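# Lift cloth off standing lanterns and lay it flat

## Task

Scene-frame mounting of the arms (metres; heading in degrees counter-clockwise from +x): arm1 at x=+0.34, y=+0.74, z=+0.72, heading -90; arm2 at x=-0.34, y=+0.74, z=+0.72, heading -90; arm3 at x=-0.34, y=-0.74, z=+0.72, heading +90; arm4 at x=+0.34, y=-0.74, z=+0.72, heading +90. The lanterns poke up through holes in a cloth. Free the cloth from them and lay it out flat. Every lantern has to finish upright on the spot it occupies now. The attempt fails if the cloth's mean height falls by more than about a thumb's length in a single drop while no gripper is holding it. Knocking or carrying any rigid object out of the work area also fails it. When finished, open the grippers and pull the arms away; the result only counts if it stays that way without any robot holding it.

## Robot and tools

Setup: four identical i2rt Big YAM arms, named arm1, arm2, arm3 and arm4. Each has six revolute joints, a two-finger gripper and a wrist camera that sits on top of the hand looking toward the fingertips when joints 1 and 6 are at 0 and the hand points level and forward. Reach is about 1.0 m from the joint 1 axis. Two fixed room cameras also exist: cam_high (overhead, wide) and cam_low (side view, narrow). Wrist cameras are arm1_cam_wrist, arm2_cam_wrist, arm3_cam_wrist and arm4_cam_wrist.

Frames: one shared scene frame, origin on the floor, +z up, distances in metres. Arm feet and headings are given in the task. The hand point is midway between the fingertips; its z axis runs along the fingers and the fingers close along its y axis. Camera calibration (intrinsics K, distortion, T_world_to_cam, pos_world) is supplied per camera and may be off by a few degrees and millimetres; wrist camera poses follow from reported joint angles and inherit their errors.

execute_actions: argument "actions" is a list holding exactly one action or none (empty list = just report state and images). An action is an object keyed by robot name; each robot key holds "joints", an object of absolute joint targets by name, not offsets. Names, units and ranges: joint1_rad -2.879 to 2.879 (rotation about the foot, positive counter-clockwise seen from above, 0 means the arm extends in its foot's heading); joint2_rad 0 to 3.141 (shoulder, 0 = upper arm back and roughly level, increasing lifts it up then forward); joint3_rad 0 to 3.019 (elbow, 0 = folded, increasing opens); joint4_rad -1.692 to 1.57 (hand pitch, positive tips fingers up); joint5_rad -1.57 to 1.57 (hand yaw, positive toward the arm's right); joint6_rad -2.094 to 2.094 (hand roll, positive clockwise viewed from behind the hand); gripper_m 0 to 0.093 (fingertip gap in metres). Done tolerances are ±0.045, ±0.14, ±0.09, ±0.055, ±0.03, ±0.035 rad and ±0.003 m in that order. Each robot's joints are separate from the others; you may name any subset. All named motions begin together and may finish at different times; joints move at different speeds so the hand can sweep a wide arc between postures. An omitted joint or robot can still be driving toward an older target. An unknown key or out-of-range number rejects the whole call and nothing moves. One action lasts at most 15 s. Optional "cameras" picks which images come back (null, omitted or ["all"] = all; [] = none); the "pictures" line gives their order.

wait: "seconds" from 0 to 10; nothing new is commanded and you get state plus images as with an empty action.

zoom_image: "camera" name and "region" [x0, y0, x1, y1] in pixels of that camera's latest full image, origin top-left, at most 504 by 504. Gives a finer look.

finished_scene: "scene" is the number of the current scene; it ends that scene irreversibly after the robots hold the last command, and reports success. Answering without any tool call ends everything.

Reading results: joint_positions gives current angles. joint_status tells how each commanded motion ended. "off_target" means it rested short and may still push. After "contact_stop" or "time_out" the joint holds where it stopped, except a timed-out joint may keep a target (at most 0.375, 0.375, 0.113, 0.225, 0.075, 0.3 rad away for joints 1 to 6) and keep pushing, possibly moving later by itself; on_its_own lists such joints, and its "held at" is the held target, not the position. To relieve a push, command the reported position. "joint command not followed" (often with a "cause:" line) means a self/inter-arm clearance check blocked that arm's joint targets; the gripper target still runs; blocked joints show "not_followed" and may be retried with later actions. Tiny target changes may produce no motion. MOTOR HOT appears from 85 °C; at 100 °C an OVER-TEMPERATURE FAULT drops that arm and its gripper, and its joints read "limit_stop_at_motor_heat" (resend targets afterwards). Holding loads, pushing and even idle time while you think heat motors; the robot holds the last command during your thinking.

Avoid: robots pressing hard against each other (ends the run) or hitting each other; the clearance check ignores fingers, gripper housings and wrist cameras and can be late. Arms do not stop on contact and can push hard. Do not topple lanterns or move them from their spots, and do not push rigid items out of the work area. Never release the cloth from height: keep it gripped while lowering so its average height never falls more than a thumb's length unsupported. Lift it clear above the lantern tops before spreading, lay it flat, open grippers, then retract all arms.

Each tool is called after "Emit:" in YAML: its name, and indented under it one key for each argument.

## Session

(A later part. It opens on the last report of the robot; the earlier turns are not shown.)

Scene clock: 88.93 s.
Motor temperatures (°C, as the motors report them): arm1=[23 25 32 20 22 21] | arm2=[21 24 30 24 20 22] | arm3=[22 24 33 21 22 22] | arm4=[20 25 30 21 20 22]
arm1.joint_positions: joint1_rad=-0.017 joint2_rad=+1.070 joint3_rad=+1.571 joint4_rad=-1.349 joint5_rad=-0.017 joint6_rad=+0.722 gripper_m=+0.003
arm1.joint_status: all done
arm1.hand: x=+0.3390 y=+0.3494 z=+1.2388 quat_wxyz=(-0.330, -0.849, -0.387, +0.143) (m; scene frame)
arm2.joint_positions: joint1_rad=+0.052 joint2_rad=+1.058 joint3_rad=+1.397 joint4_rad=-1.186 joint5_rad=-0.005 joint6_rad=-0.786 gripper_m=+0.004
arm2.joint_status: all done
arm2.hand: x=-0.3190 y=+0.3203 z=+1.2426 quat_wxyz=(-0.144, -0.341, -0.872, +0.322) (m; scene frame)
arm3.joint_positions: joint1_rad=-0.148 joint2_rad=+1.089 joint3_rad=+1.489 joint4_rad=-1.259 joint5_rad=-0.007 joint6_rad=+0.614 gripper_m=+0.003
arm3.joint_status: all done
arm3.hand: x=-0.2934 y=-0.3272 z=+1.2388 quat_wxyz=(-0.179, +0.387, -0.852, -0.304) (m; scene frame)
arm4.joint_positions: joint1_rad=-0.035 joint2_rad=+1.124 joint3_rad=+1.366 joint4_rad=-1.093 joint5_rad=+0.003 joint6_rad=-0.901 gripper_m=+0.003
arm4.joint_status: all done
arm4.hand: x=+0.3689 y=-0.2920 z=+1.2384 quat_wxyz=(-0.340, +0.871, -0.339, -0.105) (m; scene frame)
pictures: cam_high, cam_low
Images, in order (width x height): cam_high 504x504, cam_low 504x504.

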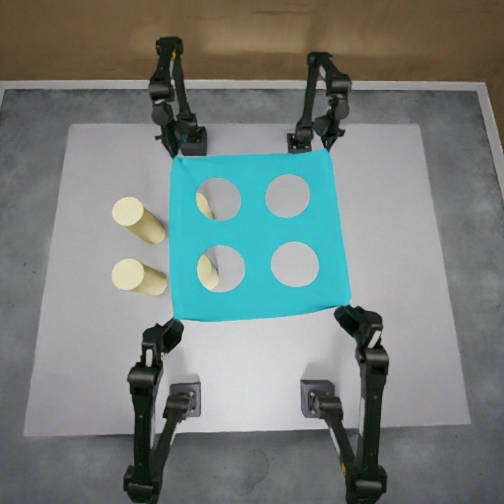

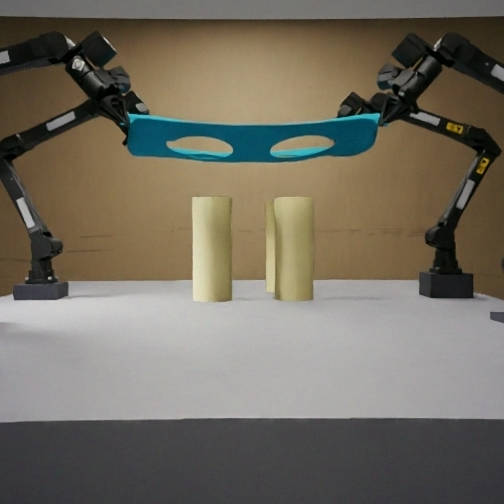

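Emit:
execute_actions:
  actions:
    - {"arm1":{"joints":{"joint1_rad":0.638,"joint2_rad":1.301,"joint3_rad":1.820,"joint4_rad":-1.281,"joint6_rad":1.385}},"arm2":{"joints":{"joint1_rad":0.662,"joint2_rad":1.298,"joint3_rad":1.665,"joint4_rad":-1.128,"joint6_rad":-0.165}},"arm3":{"joints":{"joint1_rad":-0.750,"joint2_rad":1.348,"joint3_rad":1.787,"joint4_rad":-1.202,"joint6_rad":0.005}},"arm4":{"joints":{"joint1_rad":-0.613,"joint2_rad":1.392,"joint3_rad":1.645,"joint4_rad":-1.045,"joint6_rad":-1.48}}}
  cameras: ["cam_high","cam_low"]

Scene clock: 98.23 s.
Motor temperatures (°C, as the motors report them): arm1=[23 25 32 20 22 21] | arm2=[21 23 30 24 20 22] | arm3=[22 24 33 21 22 22] | arm4=[20 25 30 21 20 22]
arm1.joint_positions: joint1_rad=+0.635 joint2_rad=+1.316 joint3_rad=+1.758 joint4_rad=-1.291 joint5_rad=-0.013 joint6_rad=+1.373 gripper_m=+0.003
arm1.joint_status: all done
arm1.hand: x=+0.6412 y=+0.3499 z=+1.2363 quat_wxyz=(-0.348, -0.850, -0.388, -0.080) (m; scene frame)
arm2.joint_positions: joint1_rad=+0.664 joint2_rad=+1.329 joint3_rad=+1.597 joint4_rad=-1.134 joint5_rad=+0.003 joint6_rad=-0.174 gripper_m=+0.004
arm2.joint_status: all done
arm2.hand: x=-0.0186 y=+0.3201 z=+1.2350 quat_wxyz=(-0.294, -0.343, -0.874, +0.179) (m; scene frame)
arm3.joint_positions: joint1_rad=-0.746 joint2_rad=+1.386 joint3_rad=+1.729 joint4_rad=-1.212 joint5_rad=-0.015 joint6_rad=+0.018 gripper_m=+0.003
arm3.joint_status: all done
arm3.hand: x=+0.0095 y=-0.3343 z=+1.2369 quat_wxyz=(-0.313, +0.387, -0.854, -0.155) (m; scene frame)
arm4.joint_positions: joint1_rad=-0.612 joint2_rad=+1.395 joint3_rad=+1.591 joint4_rad=-1.054 joint5_rad=+0.000 joint6_rad=-1.466 gripper_m=+0.003
arm4.joint_status: all done
arm4.hand: x=+0.6727 y=-0.2981 z=+1.2333 quat_wxyz=(-0.339, +0.871, -0.345, +0.091) (m; scene frame)
pictures: cam_high, cam_low
Images, in order (width x height): cam_high 504x504, cam_low 504x504.

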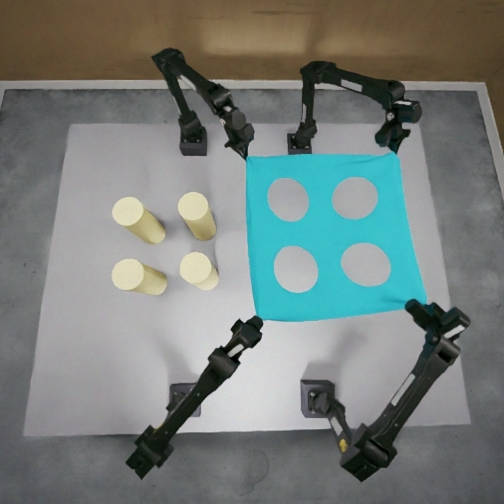

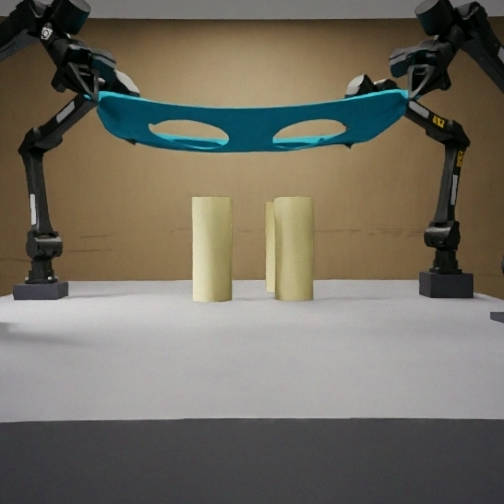

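Emit:
execute_actions:
  actions:
    - {"arm1":{"joints":{"joint2_rad":1.408,"joint3_rad":1.310,"joint4_rad":-1.055}},"arm2":{"joints":{"joint2_rad":1.512,"joint3_rad":1.245,"joint4_rad":-0.908}},"arm3":{"joints":{"joint2_rad":1.500,"joint3_rad":1.333,"joint4_rad":-0.987}},"arm4":{"joints":{"joint2_rad":1.622,"joint3_rad":1.303,"joint4_rad":-0.850}}}
  cameras: ["cam_high","cam_low"]

Scene clock: 105.93 s.
Motor temperatures (°C, as the motors report them): arm1=[23 25 33 20 22 21] | arm2=[21 24 31 24 20 22] | arm3=[22 24 35 21 22 22] | arm4=[20 25 32 21 20 22]
arm1.joint_positions: joint1_rad=+0.635 joint2_rad=+1.425 joint3_rad=+1.295 joint4_rad=-1.069 joint5_rad=-0.013 joint6_rad=+1.374 gripper_m=+0.003
arm1.joint_status: all done
arm1.hand: x=+0.6414 y=+0.3445 z=+0.9793 quat_wxyz=(-0.183, -0.895, -0.405, -0.043) (m; scene frame)
arm2.joint_positions: joint1_rad=+0.664 joint2_rad=+1.516 joint3_rad=+1.233 joint4_rad=-0.911 joint5_rad=+0.002 joint6_rad=-0.174 gripper_m=+0.004
arm2.joint_status: all done
arm2.hand: x=-0.0173 y=+0.3201 z=+0.9836 quat_wxyz=(-0.159, -0.359, -0.915, +0.097) (m; scene frame)
arm3.joint_positions: joint1_rad=-0.747 joint2_rad=+1.527 joint3_rad=+1.321 joint4_rad=-0.996 joint5_rad=-0.015 joint6_rad=+0.017 gripper_m=+0.003
arm3.joint_status: all done
arm3.hand: x=+0.0105 y=-0.3336 z=+0.9852 quat_wxyz=(-0.168, +0.404, -0.895, -0.087) (m; scene frame)
arm4.joint_positions: joint1_rad=-0.612 joint2_rad=+1.614 joint3_rad=+1.270 joint4_rad=-0.862 joint5_rad=+0.000 joint6_rad=-1.467 gripper_m=+0.003
arm4.joint_status: all done
arm4.hand: x=+0.6691 y=-0.2998 z=+0.9767 quat_wxyz=(-0.178, +0.914, -0.361, +0.046) (m; scene frame)
pictures: cam_high, cam_low
Images, in order (width x height): cam_high 504x504, cam_low 504x504.

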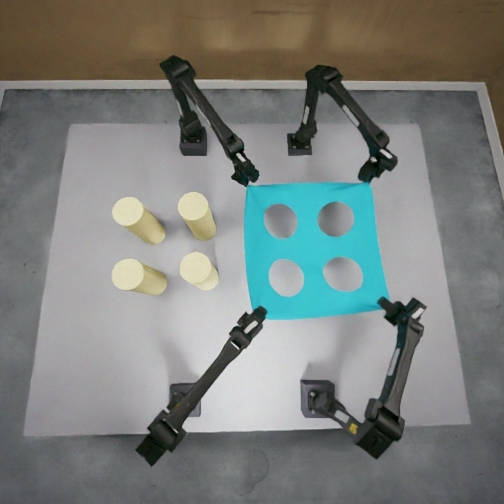

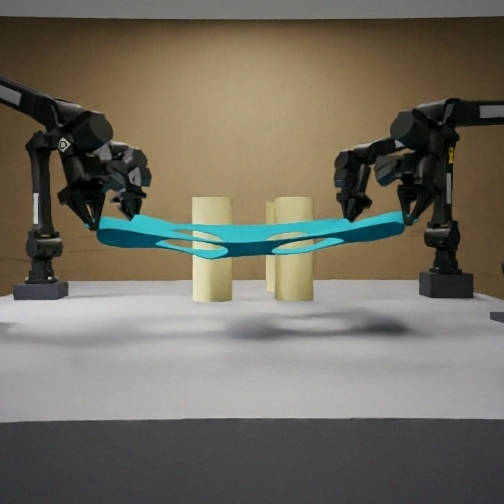

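Emit:
execute_actions:
  actions:
    - {"arm1":{"joints":{"joint2_rad":1.813,"joint3_rad":1.215,"joint4_rad":-0.908}},"arm2":{"joints":{"joint2_rad":1.978,"joint3_rad":1.245,"joint4_rad":-0.792}},"arm3":{"joints":{"joint2_rad":1.926,"joint3_rad":1.272,"joint4_rad":-0.855}},"arm4":{"joints":{"joint2_rad":2.080,"joint3_rad":1.373,"joint4_rad":-0.804}}}
  cameras: ["cam_high","cam_low"]

Scene clock: 114.33 s.
Motor temperatures (°C, as the motors report them): arm1=[23 25 33 20 22 21] | arm2=[21 24 31 24 20 22] | arm3=[22 25 34 21 22 22] | arm4=[20 25 32 21 20 22]
arm1.joint_positions: joint1_rad=+0.635 joint2_rad=+1.831 joint3_rad=+1.197 joint4_rad=-0.916 joint5_rad=-0.013 joint6_rad=+1.374 gripper_m=+0.003
arm1.joint_status: all done
arm1.hand: x=+0.6377 y=+0.3448 z=+0.7503 quat_wxyz=(-0.014, -0.912, -0.411, -0.004) (m; scene frame)
arm2.joint_positions: joint1_rad=+0.660 joint2_rad=+1.983 joint3_rad=+1.233 joint4_rad=-0.791 joint5_rad=+0.007 joint6_rad=-0.173 gripper_m=+0.004
arm2.joint_status: all done
arm2.hand: x=-0.0211 y=+0.3225 z=+0.7508 quat_wxyz=(-0.011, -0.366, -0.930, +0.009) (m; scene frame)
arm3.joint_positions: joint1_rad=-0.743 joint2_rad=+1.950 joint3_rad=+1.265 joint4_rad=-0.859 joint5_rad=-0.018 joint6_rad=+0.017 gripper_m=+0.003
arm3.joint_status: all done
arm3.hand: x=+0.0051 y=-0.3364 z=+0.7508 quat_wxyz=(-0.013, +0.412, -0.911, -0.016) (m; scene frame)
arm4.joint_positions: joint1_rad=-0.612 joint2_rad=+2.078 joint3_rad=+1.357 joint4_rad=-0.809 joint5_rad=+0.000 joint6_rad=-1.467 gripper_m=+0.003
arm4.joint_status: all done
arm4.hand: x=+0.6739 y=-0.2911 z=+0.7602 quat_wxyz=(-0.023, +0.930, -0.366, +0.003) (m; scene frame)
pictures: cam_high, cam_low
Images, in order (width x height): cam_high 504x504, cam_low 504x504.

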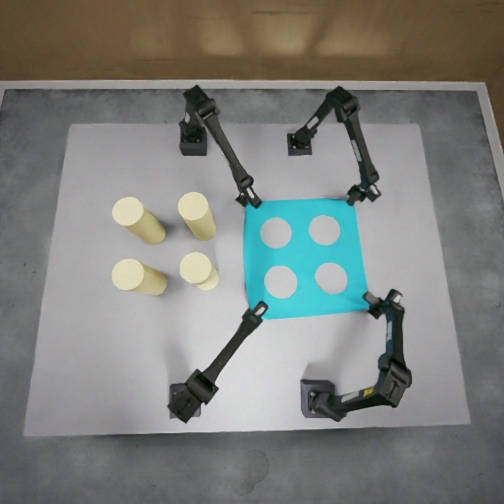

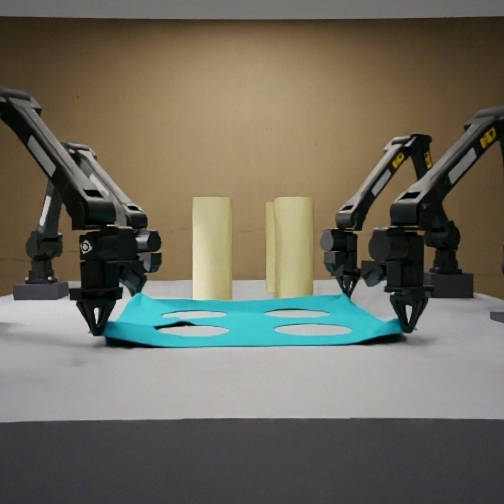

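Emit:
execute_actions:
  actions:
    - {"arm1":{"joints":{"joint1_rad":0.658,"joint2_rad":1.862}},"arm2":{"joints":{"joint2_rad":2.012}},"arm3":{"joints":{"joint2_rad":1.978}},"arm4":{"joints":{"joint1_rad":-0.636,"joint2_rad":2.118}}}
  cameras: ["cam_low"]

Emit:
execute_actions:
  actions:
    - {"arm1":{"joints":{"gripper_m":0.09}},"arm2":{"joints":{"gripper_m":0.09}},"arm3":{"joints":{"gripper_m":0.09}},"arm4":{"joints":{"gripper_m":0.09}}}
  cameras: ["cam_high","cam_low"]

Scene clock: 119.77 s.
Motor temperatures (°C, as the motors report them): arm1=[23 25 32 20 22 21] | arm2=[21 24 30 24 20 22] | arm3=[22 25 33 21 22 22] | arm4=[20 26 31 21 20 22]
arm1.joint_positions: joint1_rad=+0.650 joint2_rad=+1.856 joint3_rad=+1.197 joint4_rad=-0.916 joint5_rad=-0.013 joint6_rad=+1.374 gripper_m=+0.003
arm1.joint_status: all done
arm1.hand: x=+0.6418 y=+0.3520 z=+0.7380 quat_wxyz=(-0.001, -0.909, -0.418, -0.001) (m; scene frame)
arm2.joint_positions: joint1_rad=+0.660 joint2_rad=+1.999 joint3_rad=+1.233 joint4_rad=-0.791 joint5_rad=+0.007 joint6_rad=-0.173 gripper_m=+0.004
arm2.joint_status: all done
arm2.hand: x=-0.0230 y=+0.3250 z=+0.7426 quat_wxyz=(-0.004, -0.366, -0.930, +0.004) (m; scene frame)
arm3.joint_positions: joint1_rad=-0.743 joint2_rad=+1.964 joint3_rad=+1.265 joint4_rad=-0.859 joint5_rad=-0.018 joint6_rad=+0.017 gripper_m=+0.003
arm3.joint_status: all done
arm3.hand: x=+0.0036 y=-0.3382 z=+0.7435 quat_wxyz=(-0.007, +0.412, -0.911, -0.013) (m; scene frame)
arm4.joint_positions: joint1_rad=-0.618 joint2_rad=+2.105 joint3_rad=+1.357 joint4_rad=-0.809 joint5_rad=+0.000 joint6_rad=-1.467 gripper_m=+0.003
arm4.joint_status: all done
arm4.hand: x=+0.6728 y=-0.2973 z=+0.7456 quat_wxyz=(-0.009, +0.929, -0.369, -0.001) (m; scene frame)
pictures: cam_low
Images, in order (width x height): cam_low 504x504.

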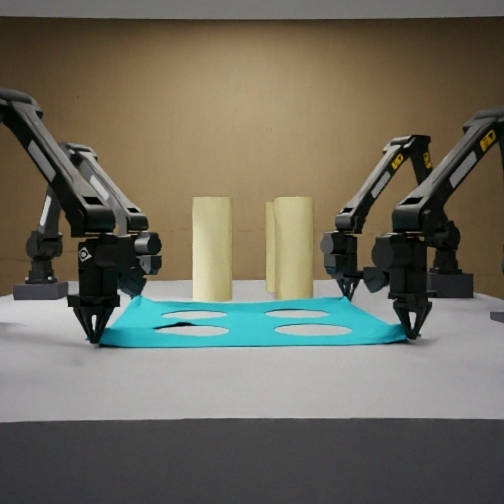

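Scene clock: 120.47 s.
Motor temperatures (°C, as the motors report them): arm1=[23 25 32 20 22 21] | arm2=[21 24 30 24 20 22] | arm3=[22 25 33 21 22 22] | arm4=[20 26 31 21 20 22]
arm1.joint_positions: joint1_rad=+0.650 joint2_rad=+1.856 joint3_rad=+1.197 joint4_rad=-0.916 joint5_rad=-0.013 joint6_rad=+1.374 gripper_m=+0.090
arm1.joint_status: all done
arm1.hand: x=+0.6418 y=+0.3520 z=+0.7380 quat_wxyz=(-0.001, -0.909, -0.418, -0.001) (m; scene frame)
arm2.joint_positions: joint1_rad=+0.660 joint2_rad=+2.001 joint3_rad=+1.233 joint4_rad=-0.791 joint5_rad=+0.005 joint6_rad=-0.173 gripper_m=+0.090
arm2.joint_status: all done
arm2.hand: x=-0.0230 y=+0.3254 z=+0.7419 quat_wxyz=(-0.004, -0.366, -0.930, +0.003) (m; scene frame)
arm3.joint_positions: joint1_rad=-0.744 joint2_rad=+1.965 joint3_rad=+1.265 joint4_rad=-0.859 joint5_rad=-0.014 joint6_rad=+0.017 gripper_m=+0.090
arm3.joint_status: all done
arm3.hand: x=+0.0043 y=-0.3389 z=+0.7431 quat_wxyz=(-0.007, +0.412, -0.911, -0.011) (m; scene frame)
arm4.joint_positions: joint1_rad=-0.620 joint2_rad=+2.105 joint3_rad=+1.357 joint4_rad=-0.809 joint5_rad=+0.000 joint6_rad=-1.467 gripper_m=+0.090
arm4.joint_status: all done
arm4.hand: x=+0.6741 y=-0.2982 z=+0.7456 quat_wxyz=(-0.009, +0.929, -0.370, -0.001) (m; scene frame)
pictures: cam_high, cam_low
Images, in order (width x height): cam_high 504x504, cam_low 504x504.

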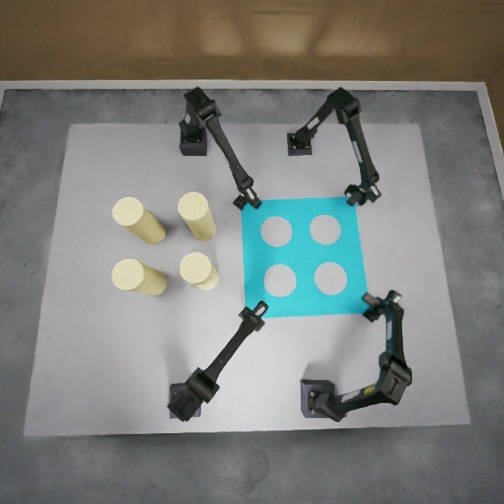

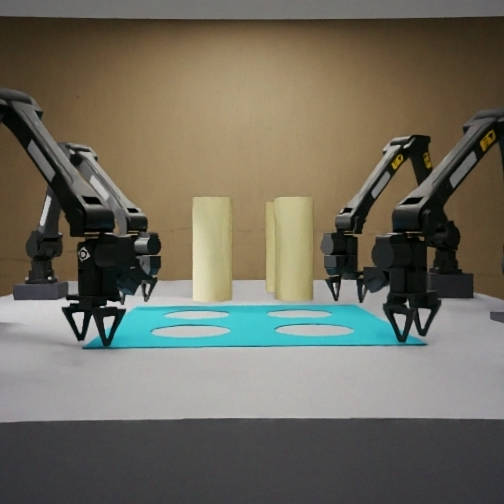

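The cloth is lying flat, so I'll move the arms clear.

Emit:
execute_actions:
  actions:
    - {"arm1":{"joints":{"joint2_rad":0.9,"joint3_rad":1.3,"joint4_rad":-1.3}},"arm2":{"joints":{"joint2_rad":0.9,"joint3_rad":1.3,"joint4_rad":-1.3}},"arm3":{"joints":{"joint2_rad":0.9,"joint3_rad":1.3,"joint4_rad":-1.3}},"arm4":{"joints":{"joint2_rad":0.9,"joint3_rad":1.3,"joint4_rad":-1.3}}}
  cameras: ["cam_high","cam_low"]

Scene clock: 123.70 s.
Motor temperatures (°C, as the motors report them): arm1=[23 25 32 20 22 21] | arm2=[21 24 30 24 20 22] | arm3=[22 25 33 21 22 22] | arm4=[20 26 30 21 20 22]
arm1.joint_positions: joint1_rad=+0.650 joint2_rad=+0.894 joint3_rad=+1.271 joint4_rad=-1.293 joint5_rad=-0.013 joint6_rad=+1.374 gripper_m=+0.090
arm1.joint_status: all done
arm1.hand: x=+0.5500 y=+0.4772 z=+1.1556 quat_wxyz=(-0.316, -0.858, -0.399, -0.076) (m; scene frame)
arm2.joint_positions: joint1_rad=+0.660 joint2_rad=+0.895 joint3_rad=+1.269 joint4_rad=-1.286 joint5_rad=+0.005 joint6_rad=-0.173 gripper_m=+0.090
arm2.joint_status: all done
arm2.hand: x=-0.1291 y=+0.4633 z=+1.2202 quat_wxyz=(-0.274, -0.348, -0.880, +0.169) (m; scene frame)
arm3.joint_positions: joint1_rad=-0.744 joint2_rad=+0.891 joint3_rad=+1.272 joint4_rad=-1.285 joint5_rad=-0.014 joint6_rad=+0.017 gripper_m=+0.090
arm3.joint_status: all done
arm3.hand: x=-0.1169 y=-0.4808 z=+1.1952 quat_wxyz=(-0.298, +0.390, -0.859, -0.148) (m; scene frame)
arm4.joint_positions: joint1_rad=-0.620 joint2_rad=+0.893 joint3_rad=+1.288 joint4_rad=-1.290 joint5_rad=+0.001 joint6_rad=-1.467 gripper_m=+0.090
arm4.joint_status: all done
arm4.hand: x=+0.5460 y=-0.4710 z=+1.2517 quat_wxyz=(-0.321, +0.875, -0.350, +0.088) (m; scene frame)
pictures: cam_high, cam_low
Images, in order (width x height): cam_high 504x504, cam_low 504x504.

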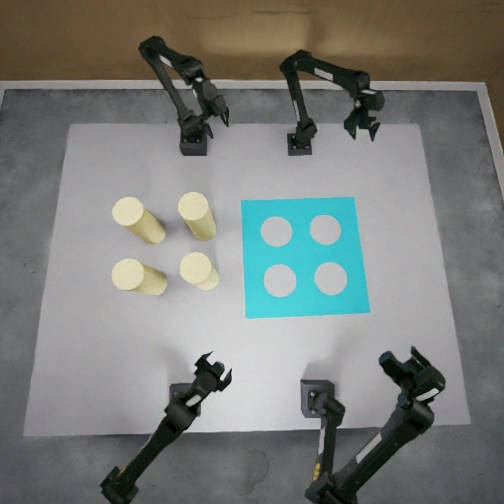

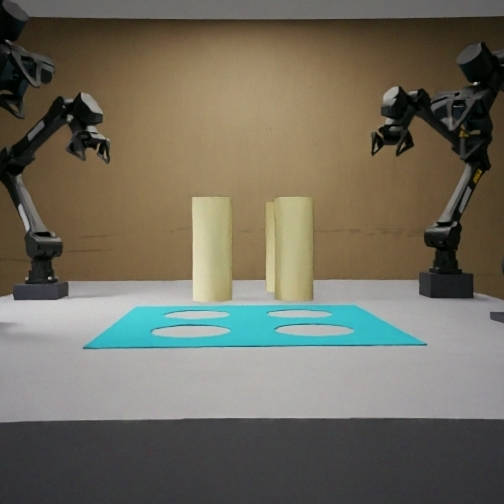

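Emit:
finished_scene:
  scene: 2

The scene is finished: the task was done.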